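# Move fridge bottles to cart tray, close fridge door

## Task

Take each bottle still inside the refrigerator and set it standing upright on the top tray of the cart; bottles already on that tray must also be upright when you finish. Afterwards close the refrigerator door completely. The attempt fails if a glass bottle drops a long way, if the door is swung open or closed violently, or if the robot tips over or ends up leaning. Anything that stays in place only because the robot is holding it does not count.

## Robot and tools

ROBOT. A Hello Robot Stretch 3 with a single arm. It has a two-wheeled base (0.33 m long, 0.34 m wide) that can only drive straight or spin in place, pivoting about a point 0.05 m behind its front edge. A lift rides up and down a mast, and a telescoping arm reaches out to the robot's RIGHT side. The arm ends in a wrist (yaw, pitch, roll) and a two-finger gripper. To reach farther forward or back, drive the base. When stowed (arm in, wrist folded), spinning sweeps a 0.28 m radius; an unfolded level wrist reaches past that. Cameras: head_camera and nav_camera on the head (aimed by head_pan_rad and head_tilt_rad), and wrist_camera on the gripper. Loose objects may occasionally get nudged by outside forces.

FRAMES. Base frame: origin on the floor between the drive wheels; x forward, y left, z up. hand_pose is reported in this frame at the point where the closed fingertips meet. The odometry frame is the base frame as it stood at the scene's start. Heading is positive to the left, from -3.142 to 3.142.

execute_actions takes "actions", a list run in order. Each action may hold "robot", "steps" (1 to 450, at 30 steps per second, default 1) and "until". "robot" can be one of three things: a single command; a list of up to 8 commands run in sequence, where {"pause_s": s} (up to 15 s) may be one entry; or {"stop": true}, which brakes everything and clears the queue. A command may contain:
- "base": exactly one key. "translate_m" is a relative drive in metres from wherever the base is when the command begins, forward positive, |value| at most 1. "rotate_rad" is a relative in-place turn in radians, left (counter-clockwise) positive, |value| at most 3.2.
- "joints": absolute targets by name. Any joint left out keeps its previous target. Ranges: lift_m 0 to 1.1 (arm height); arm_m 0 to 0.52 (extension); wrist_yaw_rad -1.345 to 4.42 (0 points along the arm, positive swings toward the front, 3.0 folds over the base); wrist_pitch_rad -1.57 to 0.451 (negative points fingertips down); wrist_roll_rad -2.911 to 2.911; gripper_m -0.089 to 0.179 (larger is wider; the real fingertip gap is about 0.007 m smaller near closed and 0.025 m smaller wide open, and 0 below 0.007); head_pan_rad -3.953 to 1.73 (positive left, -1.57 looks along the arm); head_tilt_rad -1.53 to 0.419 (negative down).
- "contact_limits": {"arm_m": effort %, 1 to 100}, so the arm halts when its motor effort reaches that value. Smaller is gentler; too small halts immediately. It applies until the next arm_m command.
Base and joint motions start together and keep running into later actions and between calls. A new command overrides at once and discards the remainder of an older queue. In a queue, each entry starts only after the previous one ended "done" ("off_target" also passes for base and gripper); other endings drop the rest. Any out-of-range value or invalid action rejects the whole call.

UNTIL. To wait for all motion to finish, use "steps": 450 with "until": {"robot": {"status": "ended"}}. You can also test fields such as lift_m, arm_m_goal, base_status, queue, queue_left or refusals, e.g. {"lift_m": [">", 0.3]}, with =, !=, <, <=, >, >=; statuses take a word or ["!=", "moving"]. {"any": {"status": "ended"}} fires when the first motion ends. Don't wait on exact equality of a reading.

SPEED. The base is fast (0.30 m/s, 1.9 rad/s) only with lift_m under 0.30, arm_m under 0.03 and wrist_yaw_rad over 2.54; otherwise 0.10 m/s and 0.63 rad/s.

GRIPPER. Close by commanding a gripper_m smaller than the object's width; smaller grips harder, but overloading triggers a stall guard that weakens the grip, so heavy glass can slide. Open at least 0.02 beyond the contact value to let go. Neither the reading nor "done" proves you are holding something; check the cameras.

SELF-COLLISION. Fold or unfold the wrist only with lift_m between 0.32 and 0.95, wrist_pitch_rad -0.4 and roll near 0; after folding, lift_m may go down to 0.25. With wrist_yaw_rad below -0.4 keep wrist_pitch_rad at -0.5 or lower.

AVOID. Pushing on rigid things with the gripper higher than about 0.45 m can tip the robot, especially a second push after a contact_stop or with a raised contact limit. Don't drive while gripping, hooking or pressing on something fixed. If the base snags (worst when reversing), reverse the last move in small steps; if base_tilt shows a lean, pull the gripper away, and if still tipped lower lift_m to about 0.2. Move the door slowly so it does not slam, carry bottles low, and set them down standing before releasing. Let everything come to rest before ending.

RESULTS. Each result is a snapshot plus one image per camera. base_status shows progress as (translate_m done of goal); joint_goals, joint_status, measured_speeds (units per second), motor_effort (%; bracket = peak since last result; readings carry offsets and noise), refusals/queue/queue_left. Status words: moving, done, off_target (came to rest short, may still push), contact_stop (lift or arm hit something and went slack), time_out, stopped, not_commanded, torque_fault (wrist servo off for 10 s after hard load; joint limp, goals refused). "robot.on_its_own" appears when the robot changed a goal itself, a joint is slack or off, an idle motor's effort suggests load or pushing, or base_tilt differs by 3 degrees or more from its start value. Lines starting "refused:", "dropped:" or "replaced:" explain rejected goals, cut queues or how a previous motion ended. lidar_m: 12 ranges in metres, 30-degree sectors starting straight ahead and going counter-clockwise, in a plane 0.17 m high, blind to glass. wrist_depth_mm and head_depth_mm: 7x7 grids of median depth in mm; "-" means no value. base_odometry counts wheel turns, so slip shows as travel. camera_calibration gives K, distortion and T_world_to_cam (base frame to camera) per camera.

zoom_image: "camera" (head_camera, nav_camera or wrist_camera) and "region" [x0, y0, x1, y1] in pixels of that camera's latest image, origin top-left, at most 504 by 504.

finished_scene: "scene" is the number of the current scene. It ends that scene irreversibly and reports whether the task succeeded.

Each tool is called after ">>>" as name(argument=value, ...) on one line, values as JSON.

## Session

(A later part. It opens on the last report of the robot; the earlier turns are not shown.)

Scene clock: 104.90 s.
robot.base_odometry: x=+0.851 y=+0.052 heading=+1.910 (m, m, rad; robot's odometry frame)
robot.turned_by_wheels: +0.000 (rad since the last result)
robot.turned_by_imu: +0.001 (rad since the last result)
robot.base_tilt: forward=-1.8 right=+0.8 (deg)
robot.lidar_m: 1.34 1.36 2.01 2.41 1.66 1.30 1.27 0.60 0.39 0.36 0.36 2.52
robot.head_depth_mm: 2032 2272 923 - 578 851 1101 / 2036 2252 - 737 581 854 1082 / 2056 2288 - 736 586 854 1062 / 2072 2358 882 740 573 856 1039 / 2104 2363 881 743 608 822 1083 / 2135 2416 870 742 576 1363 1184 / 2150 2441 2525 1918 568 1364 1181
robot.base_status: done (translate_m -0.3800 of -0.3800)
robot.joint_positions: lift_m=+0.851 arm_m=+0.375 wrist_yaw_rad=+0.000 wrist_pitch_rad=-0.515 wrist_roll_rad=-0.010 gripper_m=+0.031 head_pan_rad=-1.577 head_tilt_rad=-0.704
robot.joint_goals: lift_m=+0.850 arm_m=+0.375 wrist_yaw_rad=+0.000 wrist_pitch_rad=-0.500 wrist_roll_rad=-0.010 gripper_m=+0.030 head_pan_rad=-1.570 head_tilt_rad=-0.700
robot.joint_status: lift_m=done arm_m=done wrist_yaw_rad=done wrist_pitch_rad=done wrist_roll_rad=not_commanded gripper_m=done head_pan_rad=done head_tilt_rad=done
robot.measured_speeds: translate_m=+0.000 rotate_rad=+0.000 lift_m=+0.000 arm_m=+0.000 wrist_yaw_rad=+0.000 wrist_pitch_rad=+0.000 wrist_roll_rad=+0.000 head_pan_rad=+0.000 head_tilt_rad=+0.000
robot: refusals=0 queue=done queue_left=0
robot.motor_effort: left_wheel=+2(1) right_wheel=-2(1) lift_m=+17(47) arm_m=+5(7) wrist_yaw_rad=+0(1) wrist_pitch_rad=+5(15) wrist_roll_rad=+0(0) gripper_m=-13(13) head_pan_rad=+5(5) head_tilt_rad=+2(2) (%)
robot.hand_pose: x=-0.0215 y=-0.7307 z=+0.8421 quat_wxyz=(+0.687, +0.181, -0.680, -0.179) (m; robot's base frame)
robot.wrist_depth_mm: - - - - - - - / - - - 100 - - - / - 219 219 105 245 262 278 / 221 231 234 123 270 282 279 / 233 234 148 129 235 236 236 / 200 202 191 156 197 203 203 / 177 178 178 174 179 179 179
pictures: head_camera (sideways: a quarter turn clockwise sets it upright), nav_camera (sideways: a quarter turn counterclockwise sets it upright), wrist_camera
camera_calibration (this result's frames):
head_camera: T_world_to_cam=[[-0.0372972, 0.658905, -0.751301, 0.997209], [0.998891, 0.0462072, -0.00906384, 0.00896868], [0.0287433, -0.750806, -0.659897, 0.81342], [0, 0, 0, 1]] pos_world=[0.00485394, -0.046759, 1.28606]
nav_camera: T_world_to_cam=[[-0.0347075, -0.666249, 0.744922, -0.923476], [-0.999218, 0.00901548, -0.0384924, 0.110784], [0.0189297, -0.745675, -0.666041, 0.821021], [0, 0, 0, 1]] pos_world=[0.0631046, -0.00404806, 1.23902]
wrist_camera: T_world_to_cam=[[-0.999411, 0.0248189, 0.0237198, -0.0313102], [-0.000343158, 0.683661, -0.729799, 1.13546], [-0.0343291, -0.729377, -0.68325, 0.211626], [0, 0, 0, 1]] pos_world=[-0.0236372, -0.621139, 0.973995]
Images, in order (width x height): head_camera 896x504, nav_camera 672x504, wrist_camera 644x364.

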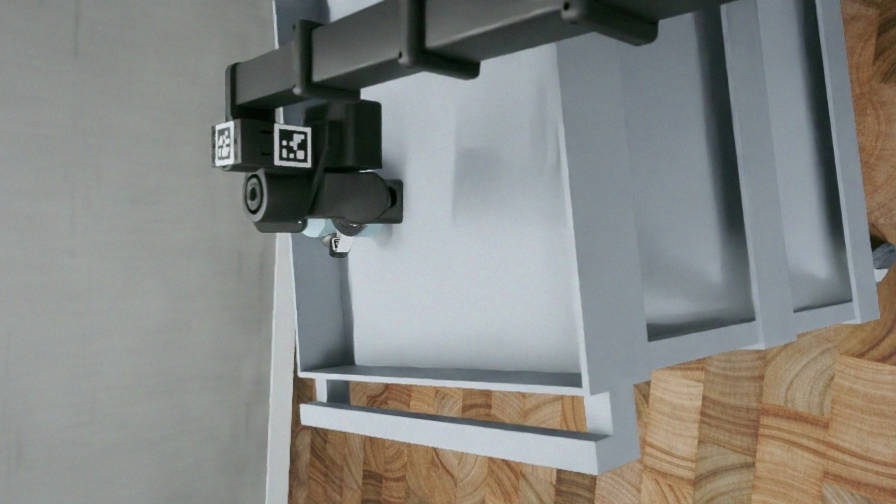

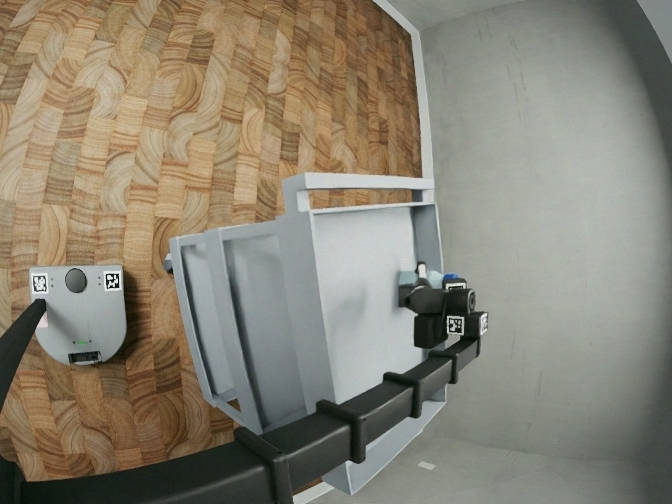

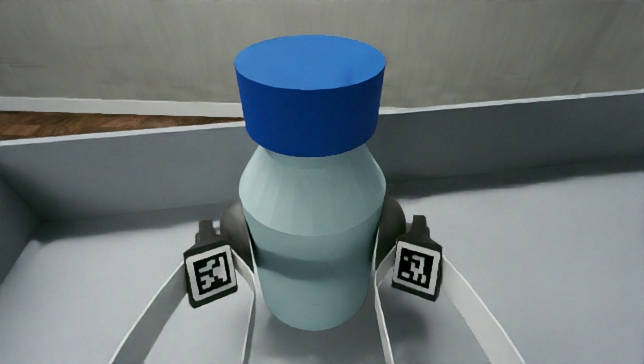

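Resting. Release and return.

>>> execute_actions(actions=[{"robot":[{"joints":{"gripper_m":0.15}},{"joints":{"arm_m":0.29}},{"joints":{"arm_m":0.0,"lift_m":0.98}},{"base":{"translate_m":0.38}},{"base":{"translate_m":1.0},"joints":{"lift_m":0.62}},{"base":{"rotate_rad":1.51},"joints":{"head_tilt_rad":-0.8}},{"joints":{"arm_m":0.24}}],"steps":450,"until":{"robot":{"status":"ended"}}},{"steps":450,"until":{"robot":{"status":"ended"}}}])

Scene clock: 137.37 s.
robot.base_odometry: x=+0.391 y=+1.353 heading=-2.863 (m, m, rad; robot's odometry frame)
robot.turned_by_wheels: +1.510 (rad since the last result)
robot.turned_by_imu: +1.499 (rad since the last result)
robot.base_tilt: forward=-1.8 right=+0.9 (deg)
robot.lidar_m: 0.28 0.30 2.71 2.64 1.29 2.51 2.44 1.53 0.59 0.70 0.39 0.29
robot.head_depth_mm: 814 732 681 785 917 1308 - / 849 766 1048 1033 - 1240 1125 / 853 770 1149 1022 - 1240 1148 / 859 772 1154 1039 1293 1245 1148 / 863 774 1145 1044 1270 1250 1152 / 834 747 750 882 973 1098 1112 / 604 611 649 726 756 768 782
robot.base_status: done (rotate_rad +1.5099 of +1.5100)
robot.joint_positions: lift_m=+0.621 arm_m=+0.240 wrist_yaw_rad=+0.000 wrist_pitch_rad=-0.513 wrist_roll_rad=-0.010 gripper_m=+0.150 head_pan_rad=-1.577 head_tilt_rad=-0.790
robot.joint_goals: lift_m=+0.620 arm_m=+0.240 wrist_yaw_rad=+0.000 wrist_pitch_rad=-0.500 wrist_roll_rad=-0.010 gripper_m=+0.150 head_pan_rad=-1.570 head_tilt_rad=-0.800
robot.joint_status: lift_m=done arm_m=done wrist_yaw_rad=done wrist_pitch_rad=done wrist_roll_rad=not_commanded gripper_m=done head_pan_rad=done head_tilt_rad=done
robot.measured_speeds: translate_m=+0.000 rotate_rad=+0.000 lift_m=+0.000 arm_m=+0.000 wrist_yaw_rad=+0.000 wrist_pitch_rad=+0.000 wrist_roll_rad=+0.000 head_pan_rad=+0.000 head_tilt_rad=+0.000
robot: refusals=0 queue=done queue_left=0
robot.motor_effort: left_wheel=-2(8) right_wheel=+2(8) lift_m=+18(46) arm_m=+5(5) wrist_yaw_rad=-1(1) wrist_pitch_rad=+5(5) wrist_roll_rad=+0(0) gripper_m=+1(82) head_pan_rad=+5(5) head_tilt_rad=-5(15) (%)
robot.hand_pose: x=-0.0215 y=-0.5960 z=+0.6124 quat_wxyz=(+0.687, +0.181, -0.680, -0.179) (m; robot's base frame)
robot.wrist_depth_mm: 300 425 450 439 460 338 226 / 301 432 489 259 487 335 227 / 298 390 406 277 404 336 227 / 302 328 329 308 332 313 225 / 272 287 277 279 278 282 225 / 242 - 239 239 240 233 227 / 211 210 211 212 211 211 206
pictures: head_camera (sideways: a quarter turn clockwise sets it upright), nav_camera (sideways: a quarter turn counterclockwise sets it upright), wrist_camera
camera_calibration (this result's frames):
head_camera: T_world_to_cam=[[-0.0369311, 0.720631, -0.692335, 0.920359], [0.998894, 0.046792, -0.00457949, 0.00312977], [0.0290956, -0.691738, -0.721562, 0.893622], [0, 0, 0, 1]] pos_world=[0.00486309, -0.0452324, 1.28201]
nav_camera: T_world_to_cam=[[-0.0350702, -0.727402, 0.685315, -0.845793], [-0.999199, 0.0122885, -0.0380896, 0.110256], [0.019285, -0.686102, -0.72725, 0.900629], [0, 0, 0, 1]] pos_world=[0.0631367, 0.00133716, 1.23882]
wrist_camera: T_world_to_cam=[[-0.99941, 0.0248632, 0.0236821, -0.0291583], [-0.000340394, 0.682491, -0.730893, 0.875643], [-0.0343352, -0.730471, -0.682081, 0.151601], [0, 0, 0, 1]] pos_world=[-0.0236378, -0.486154, 0.744097]
Images, in order (width x height): head_camera 896x504, nav_camera 672x504, wrist_camera 644x364.

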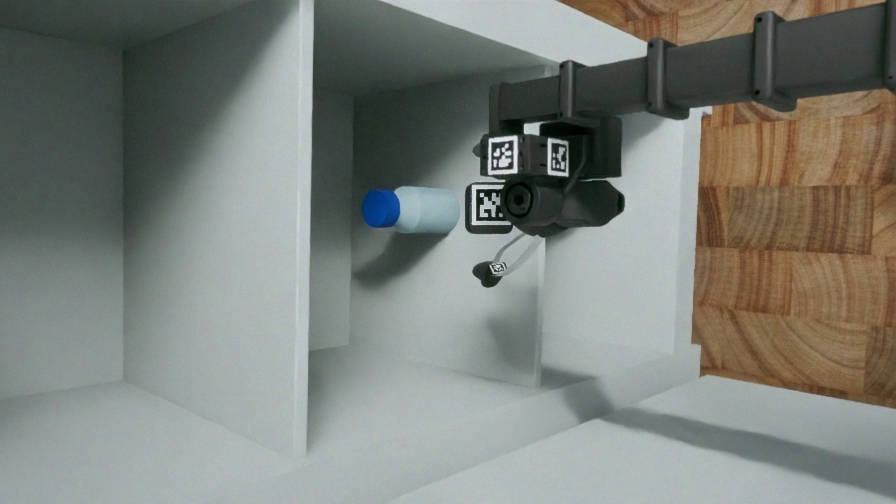

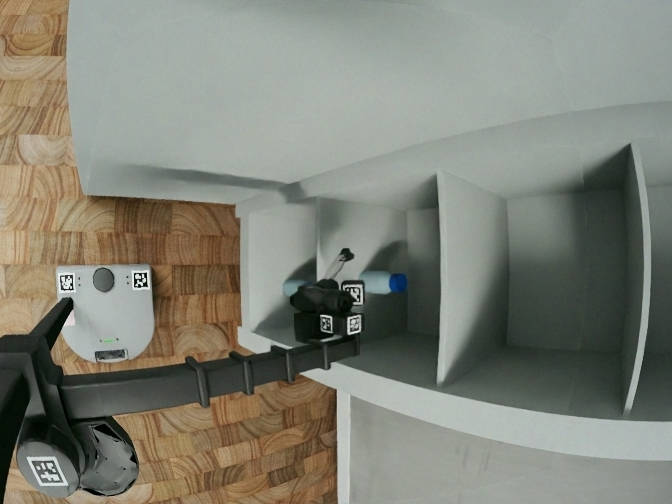

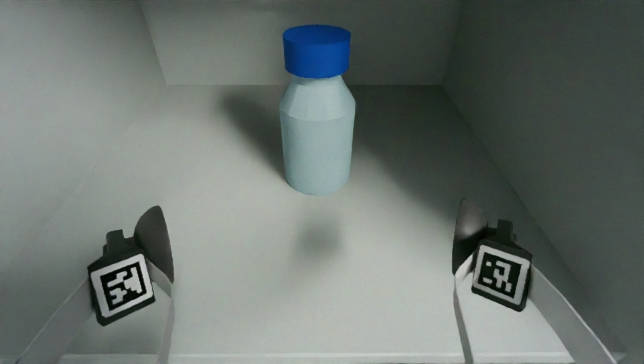

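>>> execute_actions(actions=[{"robot":[{"base":{"translate_m":-0.01},"joints":{"lift_m":0.588}},{"joints":{"arm_m":0.39}},{"joints":{"gripper_m":0.03}},{"joints":{"lift_m":0.62}},{"joints":{"arm_m":0.0}}],"steps":450,"until":{"robot":{"status":"ended"}}}])

Scene clock: 151.30 s.
robot.base_odometry: x=+0.401 y=+1.356 heading=-2.863 (m, m, rad; robot's odometry frame)
robot.turned_by_wheels: +0.000 (rad since the last result)
robot.turned_by_imu: +0.002 (rad since the last result)
robot.base_tilt: forward=-1.7 right=+0.8 (deg)
robot.lidar_m: 0.29 0.31 2.70 2.65 1.29 2.50 2.43 1.53 0.58 0.70 0.41 0.30
robot.head_depth_mm: 791 717 658 776 924 1268 1199 / 850 763 994 1008 1054 1225 - / 854 770 1145 1036 939 1233 - / 860 771 1154 1040 1293 1235 1151 / 864 776 1167 1042 1269 1250 1151 / 836 764 782 915 976 1143 1118 / 631 636 651 733 784 796 812
robot.base_status: done (translate_m -0.0100 of -0.0100)
robot.joint_positions: lift_m=+0.619 arm_m=+0.002 wrist_yaw_rad=+0.000 wrist_pitch_rad=-0.545 wrist_roll_rad=-0.010 gripper_m=+0.031 head_pan_rad=-1.577 head_tilt_rad=-0.790
robot.joint_goals: lift_m=+0.620 arm_m=+0.000 wrist_yaw_rad=+0.000 wrist_pitch_rad=-0.500 wrist_roll_rad=-0.010 gripper_m=+0.030 head_pan_rad=-1.570 head_tilt_rad=-0.800
robot.joint_status: lift_m=done arm_m=done wrist_yaw_rad=done wrist_pitch_rad=done wrist_roll_rad=not_commanded gripper_m=done head_pan_rad=done head_tilt_rad=done
robot.measured_speeds: translate_m=+0.000 rotate_rad=+0.000 lift_m=+0.000 arm_m=+0.000 wrist_yaw_rad=+0.000 wrist_pitch_rad=+0.000 wrist_roll_rad=+0.000 head_pan_rad=+0.000 head_tilt_rad=+0.000
robot: refusals=0 queue=done queue_left=0
robot.motor_effort: left_wheel=+0(9) right_wheel=+1(4) lift_m=+47(49) arm_m=-5(6) wrist_yaw_rad=-1(3) wrist_pitch_rad=+17(18) wrist_roll_rad=+0(0) gripper_m=-13(88) head_pan_rad=+5(5) head_tilt_rad=-5(5) (%)
robot.hand_pose: x=-0.0215 y=-0.3534 z=+0.6045 quat_wxyz=(+0.684, +0.192, -0.677, -0.190) (m; robot's base frame)
robot.wrist_depth_mm: 320 453 645 645 570 311 283 / 318 433 432 105 458 327 864 / 348 395 381 110 401 360 - / 379 455 651 125 538 420 - / 369 487 147 130 475 920 918 / 362 536 637 150 636 787 797 / 364 524 684 677 681 701 710
pictures: head_camera (sideways: a quarter turn clockwise sets it upright), nav_camera (sideways: a quarter turn counterclockwise sets it upright), wrist_camera
camera_calibration (this result's frames):
head_camera: T_world_to_cam=[[-0.0369314, 0.720645, -0.69232, 0.920339], [0.998894, 0.0467926, -0.00457839, 0.00312835], [0.029096, -0.691723, -0.721576, 0.893641], [0, 0, 0, 1]] pos_world=[0.00486311, -0.045232, 1.28201]
nav_camera: T_world_to_cam=[[-0.0350699, -0.727416, 0.6853, -0.845773], [-0.999199, 0.0122888, -0.0380895, 0.110256], [0.0192854, -0.686087, -0.727264, 0.900648], [0, 0, 0, 1]] pos_world=[0.0631367, 0.00133849, 1.23882]
wrist_camera: T_world_to_cam=[[-0.999414, 0.0239241, 0.0244744, -0.0357795], [-0.000465985, 0.705522, -0.708688, 0.699025], [-0.0342219, -0.708284, -0.705098, 0.345158], [0, 0, 0, 1]] pos_world=[-0.0236209, -0.247852, 0.739636]
Images, in order (width x height): head_camera 896x504, nav_camera 672x504, wrist_camera 644x364.

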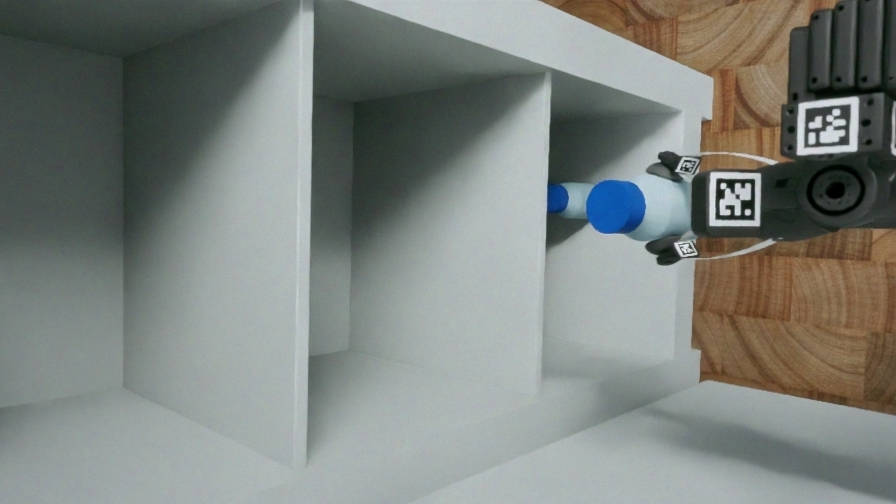

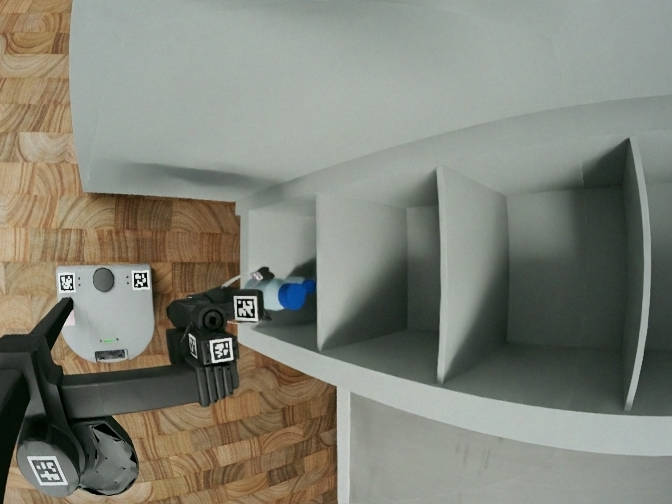

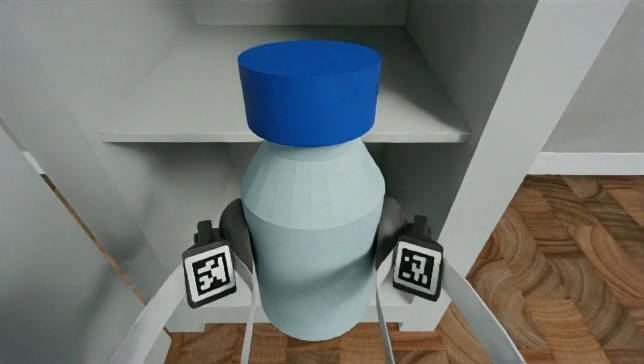

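>>> execute_actions(actions=[{"robot":[{"base":{"rotate_rad":-1.51},"joints":{"lift_m":1.0}},{"base":{"translate_m":-1.0}},{"base":{"translate_m":-0.38},"joints":{"head_tilt_rad":-0.7}},{"joints":{"arm_m":0.24}},{"joints":{"lift_m":0.85}}],"steps":450,"until":{"robot":{"status":"ended"}}},{"steps":450,"until":{"robot":{"status":"ended"}}}])

Scene clock: 179.77 s.
robot.base_odometry: x=+0.860 y=+0.054 heading=+1.910 (m, m, rad; robot's odometry frame)
robot.turned_by_wheels: -1.510 (rad since the last result)
robot.turned_by_imu: -1.489 (rad since the last result)
robot.base_tilt: forward=-1.8 right=+0.9 (deg)
robot.lidar_m: 1.35 1.36 2.02 2.43 1.66 1.30 1.28 0.58 0.38 0.35 0.35 2.51
robot.head_depth_mm: 2009 2267 896 - 596 852 1077 / 2042 2282 2470 - 581 853 1059 / 2039 2313 872 - 566 854 1040 / 2077 2345 870 717 608 858 1037 / 2099 2387 877 741 608 806 1006 / 2140 2413 880 741 587 1336 1183 / 2161 2455 2531 1905 567 1366 1185
robot.base_status: done (translate_m -0.3800 of -0.3800)
robot.joint_positions: lift_m=+0.851 arm_m=+0.240 wrist_yaw_rad=+0.000 wrist_pitch_rad=-0.519 wrist_roll_rad=-0.010 gripper_m=+0.031 head_pan_rad=-1.577 head_tilt_rad=-0.704
robot.joint_goals: lift_m=+0.850 arm_m=+0.240 wrist_yaw_rad=+0.000 wrist_pitch_rad=-0.500 wrist_roll_rad=-0.010 gripper_m=+0.030 head_pan_rad=-1.570 head_tilt_rad=-0.700
robot.joint_status: lift_m=done arm_m=done wrist_yaw_rad=done wrist_pitch_rad=done wrist_roll_rad=not_commanded gripper_m=done head_pan_rad=done head_tilt_rad=done
robot.measured_speeds: translate_m=+0.000 rotate_rad=+0.000 lift_m=+0.000 arm_m=+0.000 wrist_yaw_rad=+0.000 wrist_pitch_rad=+0.000 wrist_roll_rad=+0.000 head_pan_rad=+0.000 head_tilt_rad=+0.000
robot: refusals=0 queue=done queue_left=0
robot.motor_effort: left_wheel=+1(7) right_wheel=-1(8) lift_m=+17(48) arm_m=+5(3) wrist_yaw_rad=-1(1) wrist_pitch_rad=+7(17) wrist_roll_rad=+0(0) gripper_m=-13(12) head_pan_rad=+5(5) head_tilt_rad=+2(10) (%)
robot.hand_pose: x=-0.0215 y=-0.5952 z=+0.8414 quat_wxyz=(+0.687, +0.183, -0.680, -0.181) (m; robot's base frame)
robot.wrist_depth_mm: - - - 194 - - - / - 307 310 99 350 368 388 / 248 325 324 103 341 343 344 / 240 276 263 123 278 280 280 / 224 233 146 128 233 235 236 / 201 201 191 154 195 202 203 / 177 177 177 173 178 179 178
pictures: head_camera (sideways: a quarter turn clockwise sets it upright), nav_camera (sideways: a quarter turn counterclockwise sets it upright), wrist_camera
camera_calibration (this result's frames):
head_camera: T_world_to_cam=[[-0.0372974, 0.658904, -0.751302, 0.99721], [0.998891, 0.0462075, -0.00906387, 0.00896873], [0.0287435, -0.750806, -0.659897, 0.81342], [0, 0, 0, 1]] pos_world=[0.00485395, -0.046759, 1.28606]
nav_camera: T_world_to_cam=[[-0.0347074, -0.666248, 0.744922, -0.923476], [-0.999218, 0.00901522, -0.0384924, 0.110784], [0.0189299, -0.745676, -0.66604, 0.821021], [0, 0, 0, 1]] pos_world=[0.0631046, -0.00404809, 1.23902]
wrist_camera: T_world_to_cam=[[-0.999411, 0.0247041, 0.0238086, -0.0347926], [-0.000360408, 0.686339, -0.727282, 1.04169], [-0.0343076, -0.726863, -0.685926, 0.313699], [0, 0, 0, 1]] pos_world=[-0.0236344, -0.48608, 0.973609]
Images, in order (width x height): head_camera 896x504, nav_camera 672x504, wrist_camera 644x364.

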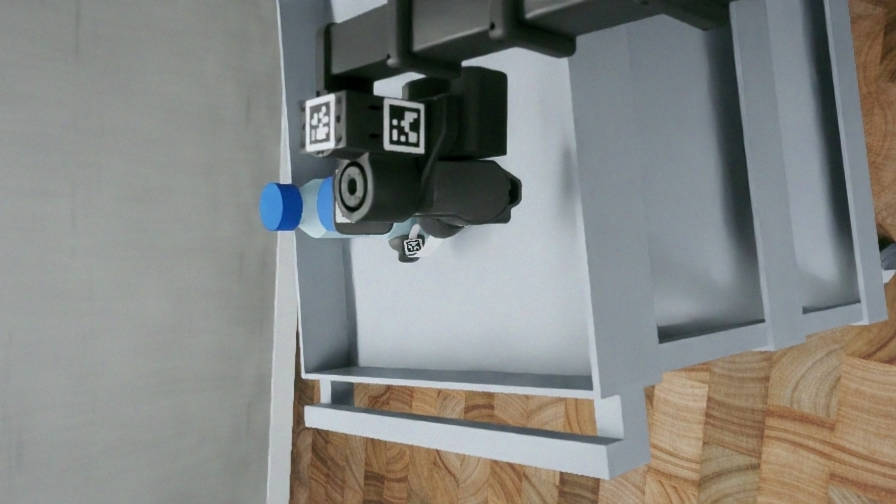

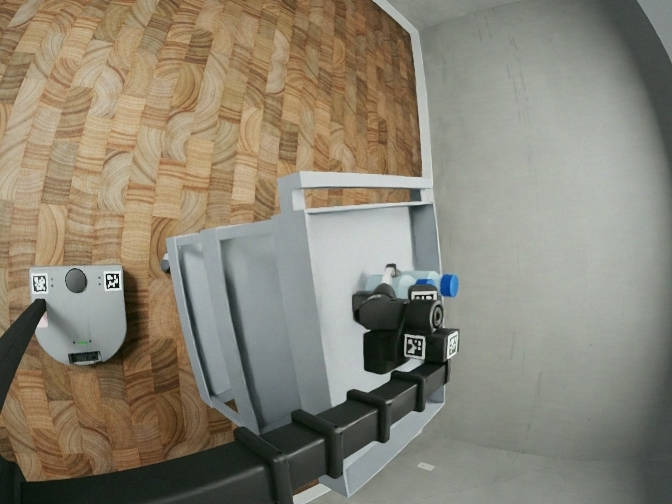

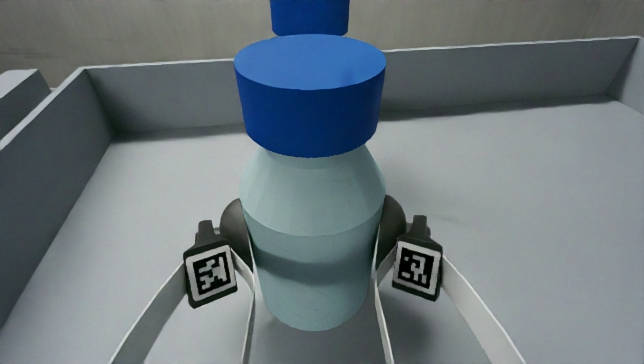

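>>> execute_actions(actions=[{"robot":[{"joints":{"gripper_m":0.15}},{"joints":{"arm_m":0.17,"lift_m":0.88}},{"joints":{"arm_m":0.0,"lift_m":0.98}},{"base":{"translate_m":0.38}},{"base":{"translate_m":1.0},"joints":{"lift_m":0.22}},{"base":{"rotate_rad":1.51},"joints":{"head_tilt_rad":-1.0}},{"base":{"translate_m":-0.045},"joints":{"arm_m":0.22}}],"steps":450,"until":{"robot":{"status":"ended"}}},{"steps":450,"until":{"robot":{"status":"ended"}}}])

Scene clock: 212.00 s.
robot.base_odometry: x=+0.444 y=+1.368 heading=-2.863 (m, m, rad; robot's odometry frame)
robot.turned_by_wheels: +1.510 (rad since the last result)
robot.turned_by_imu: +1.499 (rad since the last result)
robot.base_tilt: forward=-1.8 right=+0.9 (deg)
robot.lidar_m: 0.34 2.12 2.71 2.64 1.27 2.46 2.38 1.53 0.57 0.66 0.47 0.35
robot.head_depth_mm: 601 605 727 1451 1342 1213 1123 / 639 888 960 1003 1314 1214 - / 641 1084 1001 1318 1270 1222 - / 644 1093 1002 1328 1315 1219 1111 / 646 1094 1007 1352 1318 1227 1114 / 650 1048 989 1104 1292 1215 1121 / 652 753 810 895 909 928 950
robot.base_status: done (translate_m -0.0450 of -0.0450)
robot.joint_positions: lift_m=+0.221 arm_m=+0.220 wrist_yaw_rad=+0.000 wrist_pitch_rad=-0.513 wrist_roll_rad=-0.010 gripper_m=+0.150 head_pan_rad=-1.577 head_tilt_rad=-0.987
robot.joint_goals: lift_m=+0.220 arm_m=+0.220 wrist_yaw_rad=+0.000 wrist_pitch_rad=-0.500 wrist_roll_rad=-0.010 gripper_m=+0.150 head_pan_rad=-1.570 head_tilt_rad=-1.000
robot.joint_status: lift_m=done arm_m=done wrist_yaw_rad=done wrist_pitch_rad=done wrist_roll_rad=not_commanded gripper_m=done head_pan_rad=done head_tilt_rad=done
robot.measured_speeds: translate_m=+0.000 rotate_rad=+0.000 lift_m=+0.000 arm_m=+0.000 wrist_yaw_rad=+0.000 wrist_pitch_rad=+0.000 wrist_roll_rad=+0.000 head_pan_rad=+0.000 head_tilt_rad=+0.000
robot: refusals=0 queue=done queue_left=0
robot.motor_effort: left_wheel=-1(10) right_wheel=+2(7) lift_m=+18(46) arm_m=+5(6) wrist_yaw_rad=-1(1) wrist_pitch_rad=+5(7) wrist_roll_rad=+0(0) gripper_m=+0(83) head_pan_rad=+5(5) head_tilt_rad=-6(25) (%)
robot.hand_pose: x=-0.0215 y=-0.5760 z=+0.2124 quat_wxyz=(+0.687, +0.181, -0.680, -0.179) (m; robot's base frame)
robot.wrist_depth_mm: 355 463 473 457 458 245 165 / 358 483 506 262 485 244 165 / 357 410 411 277 396 245 165 / 331 335 335 313 337 247 165 / 279 291 283 282 286 215 164 / 246 - 243 244 245 232 165 / 214 213 214 214 215 214 186
pictures: head_camera (sideways: a quarter turn clockwise sets it upright), nav_camera (sideways: a quarter turn counterclockwise sets it upright), wrist_camera
camera_calibration (this result's frames):
head_camera: T_world_to_cam=[[-0.0362434, 0.842472, -0.53752, 0.718645], [0.998891, 0.0467091, 0.00585623, -0.0104562], [0.0300408, -0.536712, -0.843231, 1.05181], [0, 0, 0, 1]] pos_world=[0.00489342, -0.040428, 1.27327]
nav_camera: T_world_to_cam=[[-0.0357486, -0.847729, 0.529224, -0.642419], [-0.999156, 0.0195953, -0.0361037, 0.10766], [0.0202358, -0.530068, -0.847714, 1.05725], [0, 0, 0, 1]] pos_world=[0.0632096, 0.0137081, 1.24012]
wrist_camera: T_world_to_cam=[[-0.99941, 0.024882, 0.0236791, -0.0201746], [-0.000325461, 0.682489, -0.730896, 0.569639], [-0.0343469, -0.730472, -0.682078, -0.106629], [0, 0, 0, 1]] pos_world=[-0.0236397, -0.466159, 0.344095]
Images, in order (width x height): head_camera 896x504, nav_camera 672x504, wrist_camera 644x364.

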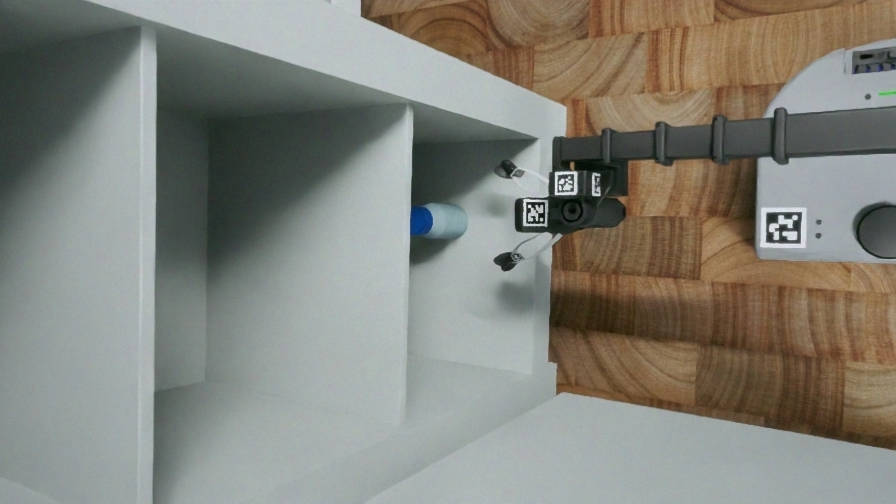

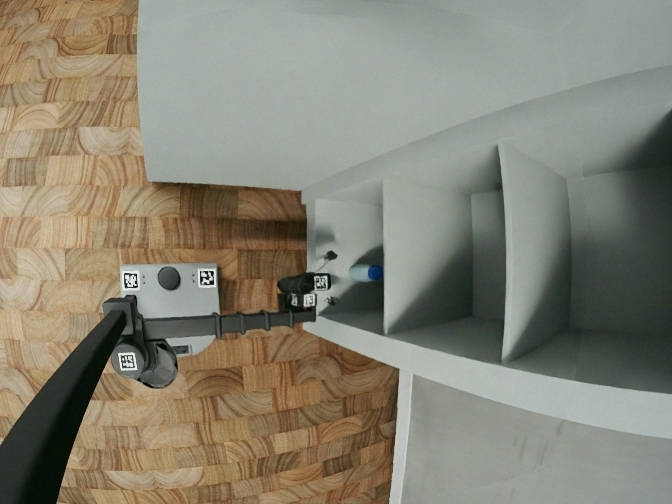

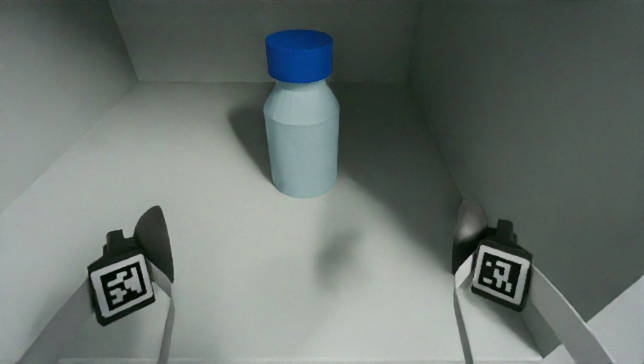

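>>> execute_actions(actions=[{"robot":[{"base":{"translate_m":0.01},"joints":{"lift_m":0.184}},{"joints":{"arm_m":0.368}},{"joints":{"gripper_m":0.03}},{"joints":{"lift_m":0.22}},{"joints":{"arm_m":0.0}},{"base":{"translate_m":0.04}}],"steps":450,"until":{"robot":{"status":"ended"}}}])

Scene clock: 228.87 s.
robot.base_odometry: x=+0.396 y=+1.354 heading=-2.863 (m, m, rad; robot's odometry frame)
robot.turned_by_wheels: +0.000 (rad since the last result)
robot.turned_by_imu: +0.002 (rad since the last result)
robot.base_tilt: forward=-1.8 right=+0.8 (deg)
robot.lidar_m: 0.29 0.30 2.70 2.64 1.29 2.51 2.44 1.53 0.59 0.32 0.40 0.30
robot.head_depth_mm: 633 729 781 961 1341 1213 1124 / 638 1078 996 1105 1307 1213 - / 641 1084 1000 1338 1305 1233 - / 643 1095 1005 1348 1306 1221 1112 / 647 1091 1005 1327 1318 1224 1116 / 651 865 888 1001 1102 1127 1092 / 614 651 717 762 772 789 803
robot.base_status: done (translate_m +0.0400 of +0.0400)
robot.joint_positions: lift_m=+0.219 arm_m=+0.002 wrist_yaw_rad=+0.000 wrist_pitch_rad=-0.553 wrist_roll_rad=-0.010 gripper_m=+0.031 head_pan_rad=-1.577 head_tilt_rad=-0.987
robot.joint_goals: lift_m=+0.220 arm_m=+0.000 wrist_yaw_rad=+0.000 wrist_pitch_rad=-0.500 wrist_roll_rad=-0.010 gripper_m=+0.030 head_pan_rad=-1.570 head_tilt_rad=-1.000
robot.joint_status: lift_m=done arm_m=done wrist_yaw_rad=done wrist_pitch_rad=done wrist_roll_rad=not_commanded gripper_m=done head_pan_rad=done head_tilt_rad=done
robot.measured_speeds: translate_m=+0.000 rotate_rad=+0.000 lift_m=+0.000 arm_m=+0.000 wrist_yaw_rad=+0.000 wrist_pitch_rad=+0.000 wrist_roll_rad=+0.000 head_pan_rad=+0.000 head_tilt_rad=+0.000
robot: refusals=0 queue=done queue_left=0
robot.motor_effort: left_wheel=-1(7) right_wheel=+1(8) lift_m=+48(49) arm_m=-5(6) wrist_yaw_rad=-1(0) wrist_pitch_rad=+19(21) wrist_roll_rad=+0(0) gripper_m=-12(87) head_pan_rad=+5(5) head_tilt_rad=-5(6) (%)
robot.hand_pose: x=-0.0215 y=-0.3523 z=+0.2030 quat_wxyz=(+0.684, +0.194, -0.677, -0.192) (m; robot's base frame)
robot.wrist_depth_mm: 313 445 646 650 584 322 286 / 318 433 437 105 461 326 694 / 352 375 368 114 383 363 608 / 370 405 381 127 396 418 499 / 364 422 148 132 423 424 425 / 363 369 347 151 361 373 373 / 324 325 325 311 327 329 325
pictures: head_camera (sideways: a quarter turn clockwise sets it upright), nav_camera (sideways: a quarter turn counterclockwise sets it upright), wrist_camera
camera_calibration (this result's frames):
head_camera: T_world_to_cam=[[-0.0362433, 0.842474, -0.537517, 0.718641], [0.998891, 0.046709, 0.00585642, -0.0104564], [0.0300408, -0.536709, -0.843232, 1.05182], [0, 0, 0, 1]] pos_world=[0.00489341, -0.0404279, 1.27327]
nav_camera: T_world_to_cam=[[-0.0357487, -0.847731, 0.529221, -0.642415], [-0.999156, 0.0195955, -0.0361037, 0.10766], [0.0202358, -0.530065, -0.847716, 1.05725], [0, 0, 0, 1]] pos_world=[0.0632096, 0.0137083, 1.24012]
wrist_camera: T_world_to_cam=[[-0.999406, 0.024072, 0.0246447, -0.0260281], [-0.000236781, 0.710553, -0.703644, 0.414459], [-0.0344495, -0.703232, -0.710125, 0.0656298], [0, 0, 0, 1]] pos_world=[-0.0236536, -0.247716, 0.338879]
Images, in order (width x height): head_camera 896x504, nav_camera 672x504, wrist_camera 644x364.

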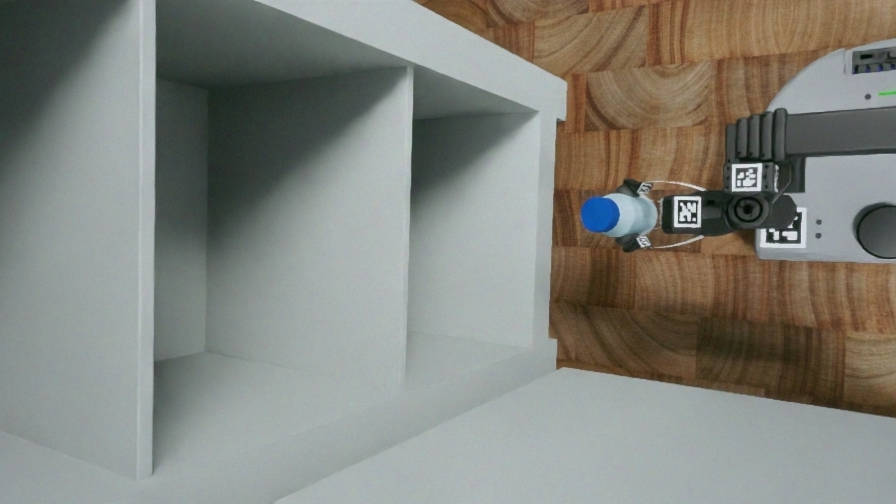

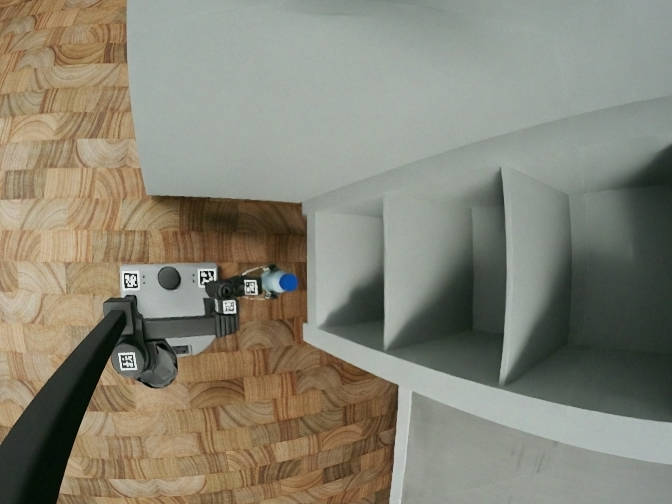

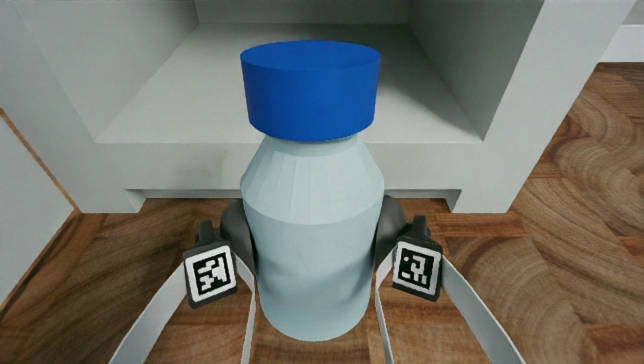

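>>> execute_actions(actions=[{"robot":[{"base":{"rotate_rad":-1.51}},{"base":{"translate_m":-0.95},"joints":{"lift_m":1.0}},{"base":{"translate_m":-0.58},"joints":{"head_tilt_rad":-0.7}},{"joints":{"arm_m":0.27}},{"joints":{"lift_m":0.85}}],"steps":450,"until":{"robot":{"status":"ended"}}},{"steps":450,"until":{"robot":{"status":"ended"}}}])

Scene clock: 258.13 s.
robot.base_odometry: x=+0.905 y=-0.088 heading=+1.910 (m, m, rad; robot's odometry frame)
robot.turned_by_wheels: -1.510 (rad since the last result)
robot.turned_by_imu: -1.489 (rad since the last result)
robot.base_tilt: forward=-1.7 right=+0.8 (deg)
robot.lidar_m: 1.49 2.79 2.06 2.07 1.47 1.15 1.13 1.20 0.41 0.37 0.38 2.67
robot.head_depth_mm: 1999 2266 903 - 626 871 1110 / 2017 2271 2447 683 638 871 1099 / 2058 2304 901 676 594 854 1079 / 2065 2344 907 719 581 855 1081 / 2083 2388 769 707 622 860 1043 / 2108 2417 881 722 576 859 1026 / 2150 2421 876 746 569 804 1164
robot.base_status: done (translate_m -0.5800 of -0.5800)
robot.joint_positions: lift_m=+0.851 arm_m=+0.270 wrist_yaw_rad=+0.000 wrist_pitch_rad=-0.521 wrist_roll_rad=-0.010 gripper_m=+0.031 head_pan_rad=-1.577 head_tilt_rad=-0.704
robot.joint_goals: lift_m=+0.850 arm_m=+0.270 wrist_yaw_rad=+0.000 wrist_pitch_rad=-0.500 wrist_roll_rad=-0.010 gripper_m=+0.030 head_pan_rad=-1.570 head_tilt_rad=-0.700
robot.joint_status: lift_m=done arm_m=done wrist_yaw_rad=done wrist_pitch_rad=done wrist_roll_rad=not_commanded gripper_m=done head_pan_rad=done head_tilt_rad=done
robot.measured_speeds: translate_m=+0.000 rotate_rad=+0.000 lift_m=+0.000 arm_m=+0.000 wrist_yaw_rad=+0.000 wrist_pitch_rad=+0.000 wrist_roll_rad=+0.000 head_pan_rad=+0.000 head_tilt_rad=+0.000
robot: refusals=0 queue=done queue_left=0
robot.motor_effort: left_wheel=+2(7) right_wheel=+0(5) lift_m=+17(50) arm_m=+5(9) wrist_yaw_rad=-1(0) wrist_pitch_rad=+7(20) wrist_roll_rad=+0(0) gripper_m=-13(12) head_pan_rad=+5(5) head_tilt_rad=+1(21) (%)
robot.hand_pose: x=-0.0215 y=-0.6249 z=+0.8409 quat_wxyz=(+0.687, +0.183, -0.680, -0.181) (m; robot's base frame)
robot.wrist_depth_mm: 177 - - - - - - / 196 217 304 98 343 355 - / 299 220 324 105 340 341 276 / 276 245 256 123 277 278 267 / 148 232 149 129 232 233 234 / 147 194 190 157 197 203 203 / 154 174 178 176 177 177 178
pictures: head_camera (sideways: a quarter turn clockwise sets it upright), nav_camera (sideways: a quarter turn counterclockwise sets it upright), wrist_camera
camera_calibration (this result's frames):
head_camera: T_world_to_cam=[[-0.0373308, 0.658884, -0.751318, 0.997231], [0.998888, 0.0462577, -0.00906516, 0.00897042], [0.0287814, -0.750821, -0.659878, 0.813395], [0, 0, 0, 1]] pos_world=[0.00485631, -0.0467595, 1.28606]
nav_camera: T_world_to_cam=[[-0.0346736, -0.666232, 0.744938, -0.923498], [-0.999219, 0.00896376, -0.0384925, 0.110785], [0.0189675, -0.745691, -0.666022, 0.820997], [0, 0, 0, 1]] pos_world=[0.0631048, -0.00404676, 1.23902]
wrist_camera: T_world_to_cam=[[-0.999406, 0.0248503, 0.0238598, -0.0340414], [-0.000227141, 0.687818, -0.725883, 1.06152], [-0.0344496, -0.725458, -0.687404, 0.293932], [0, 0, 0, 1]] pos_world=[-0.0236542, -0.516049, 0.973401]
Images, in order (width x height): head_camera 896x504, nav_camera 672x504, wrist_camera 644x364.

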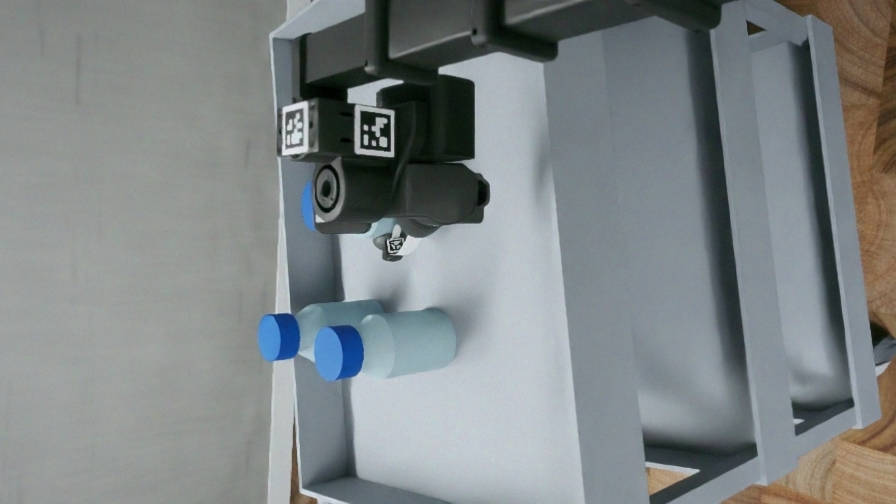

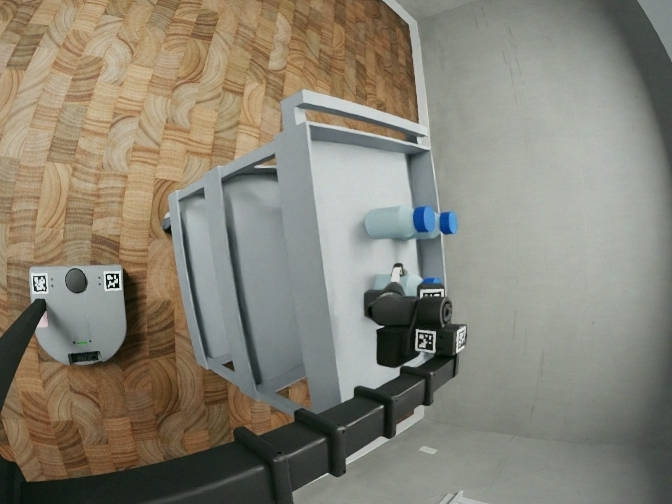

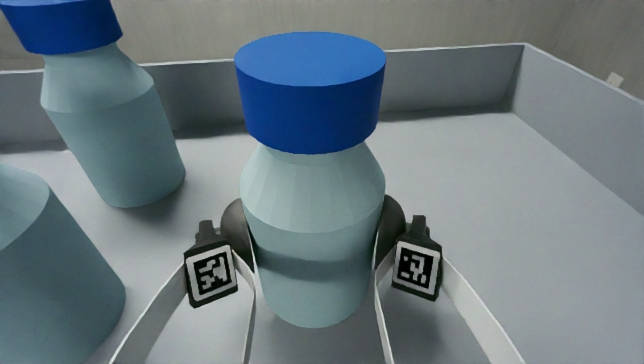

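>>> execute_actions(actions=[{"robot":[{"joints":{"gripper_m":0.12}},{"joints":{"arm_m":0.2,"lift_m":0.88}},{"joints":{"arm_m":0.0,"lift_m":1.0}},{"base":{"rotate_rad":0.42},"joints":{"gripper_m":0.015,"wrist_pitch_rad":-1.57}},{"base":{"translate_m":0.4}},{"base":{"translate_m":0.91},"joints":{"lift_m":0.5}},{"base":{"rotate_rad":1.09}},{"joints":{"wrist_pitch_rad":0,"lift_m":0.3,"head_pan_rad":-1.9,"head_tilt_rad":-0.9}}],"steps":450,"until":{"robot":{"status":"ended"}}},{"steps":450,"until":{"robot":{"status":"ended"}}}])

Scene clock: 293.70 s.
robot.base_odometry: x=+0.004 y=+0.862 heading=-2.863 (m, m, rad; robot's odometry frame)
robot.turned_by_wheels: +1.510 (rad since the last result)
robot.turned_by_imu: +1.498 (rad since the last result)
robot.base_tilt: forward=-1.7 right=+0.9 (deg)
robot.lidar_m: 1.81 1.46 2.23 2.24 1.33 1.26 2.93 2.05 0.32 0.64 1.55 1.86
robot.head_depth_mm: - 312 383 1591 1404 1244 1116 / 306 328 381 469 721 1246 1155 / 369 418 492 559 724 1050 - / 556 631 778 1018 1344 1270 - / 1068 1447 1790 1640 1420 1253 1131 / 1343 1555 1803 1647 1426 1267 1130 / 1309 1509 1783 1652 1426 1266 1132
robot.base_status: done (rotate_rad +1.0899 of +1.0900)
robot.joint_positions: lift_m=+0.301 arm_m=+0.002 wrist_yaw_rad=+0.000 wrist_pitch_rad=-0.025 wrist_roll_rad=-0.010 gripper_m=+0.015 head_pan_rad=-1.893 head_tilt_rad=-0.888
robot.joint_goals: lift_m=+0.300 arm_m=+0.000 wrist_yaw_rad=+0.000 wrist_pitch_rad=+0.000 wrist_roll_rad=-0.010 gripper_m=+0.015 head_pan_rad=-1.900 head_tilt_rad=-0.900
robot.joint_status: lift_m=done arm_m=done wrist_yaw_rad=done wrist_pitch_rad=done wrist_roll_rad=not_commanded gripper_m=done head_pan_rad=done head_tilt_rad=done
robot.measured_speeds: translate_m=+0.000 rotate_rad=+0.000 lift_m=+0.000 arm_m=+0.000 wrist_yaw_rad=+0.000 wrist_pitch_rad=+0.000 wrist_roll_rad=+0.000 head_pan_rad=+0.000 head_tilt_rad=+0.000
robot: refusals=0 queue=done queue_left=0
robot.motor_effort: left_wheel=-2(8) right_wheel=+3(8) lift_m=+18(46) arm_m=-5(1) wrist_yaw_rad=-1(0) wrist_pitch_rad=+9(10) wrist_roll_rad=+0(0) gripper_m=+0(82) head_pan_rad=-5(38) head_tilt_rad=-5(22) (%)
robot.hand_pose: x=-0.0214 y=-0.4024 z=+0.4088 quat_wxyz=(+0.711, +0.009, -0.703, -0.009) (m; robot's base frame)
robot.wrist_depth_mm: - - - - 448 229 153 / - - - - 459 228 153 / - - - - 455 230 155 / - - - - 462 232 155 / - - - - 462 232 154 / 901 874 883 815 407 231 155 / 685 694 676 674 558 232 156
pictures: head_camera (sideways: a quarter turn clockwise sets it upright), nav_camera (sideways: a quarter turn counterclockwise sets it upright), wrist_camera
camera_calibration (this result's frames):
head_camera: T_world_to_cam=[[0.209328, 0.757646, -0.618187, 0.82224], [0.964018, -0.265836, 0.000624744, -0.00343306], [-0.163863, -0.596074, -0.786031, 0.978635], [0, 0, 0, 1]] pos_world=[-0.00844618, -0.0405407, 1.27754]
nav_camera: T_world_to_cam=[[-0.279638, -0.741013, 0.610493, -0.746808], [-0.944706, 0.325791, -0.0372815, 0.108866], [-0.171267, -0.587162, -0.791144, 0.984877], [0, 0, 0, 1]] pos_world=[0.062688, -0.0105802, 1.23916]
wrist_camera: T_world_to_cam=[[-0.999419, 0.0328186, 0.00919692, -0.0199611], [-0.000366701, 0.259471, -0.965751, 0.520544], [-0.0340809, -0.965193, -0.259308, -0.11315], [0, 0, 0, 1]] pos_world=[-0.0236149, -0.243623, 0.473559]
Images, in order (width x height): head_camera 896x504, nav_camera 672x504, wrist_camera 644x364.

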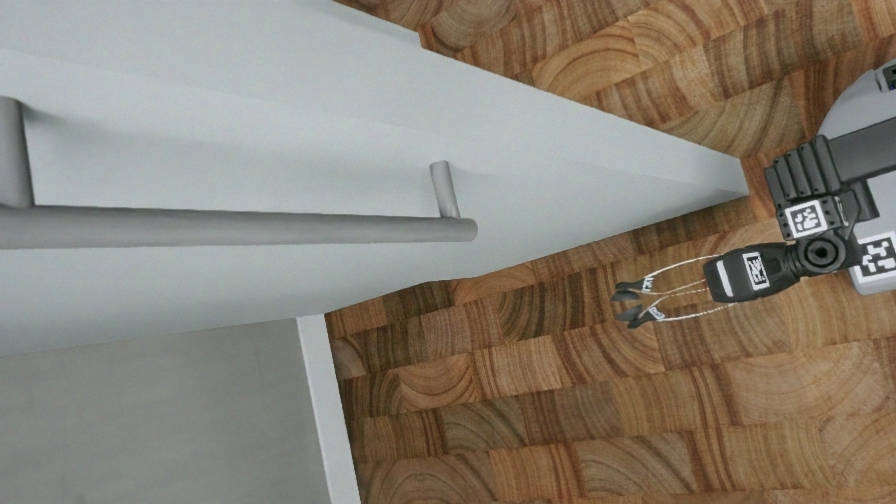

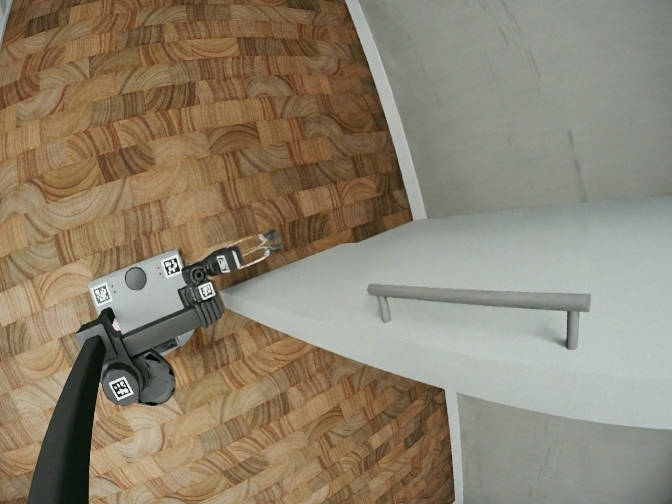

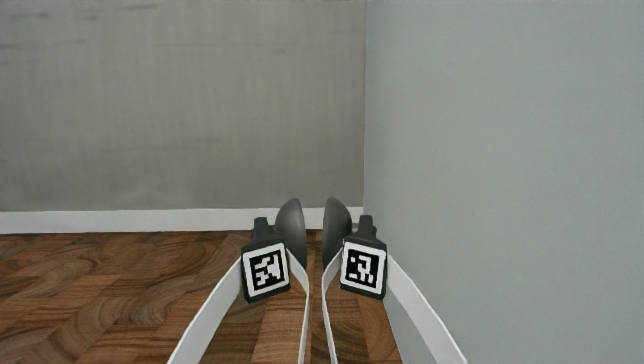

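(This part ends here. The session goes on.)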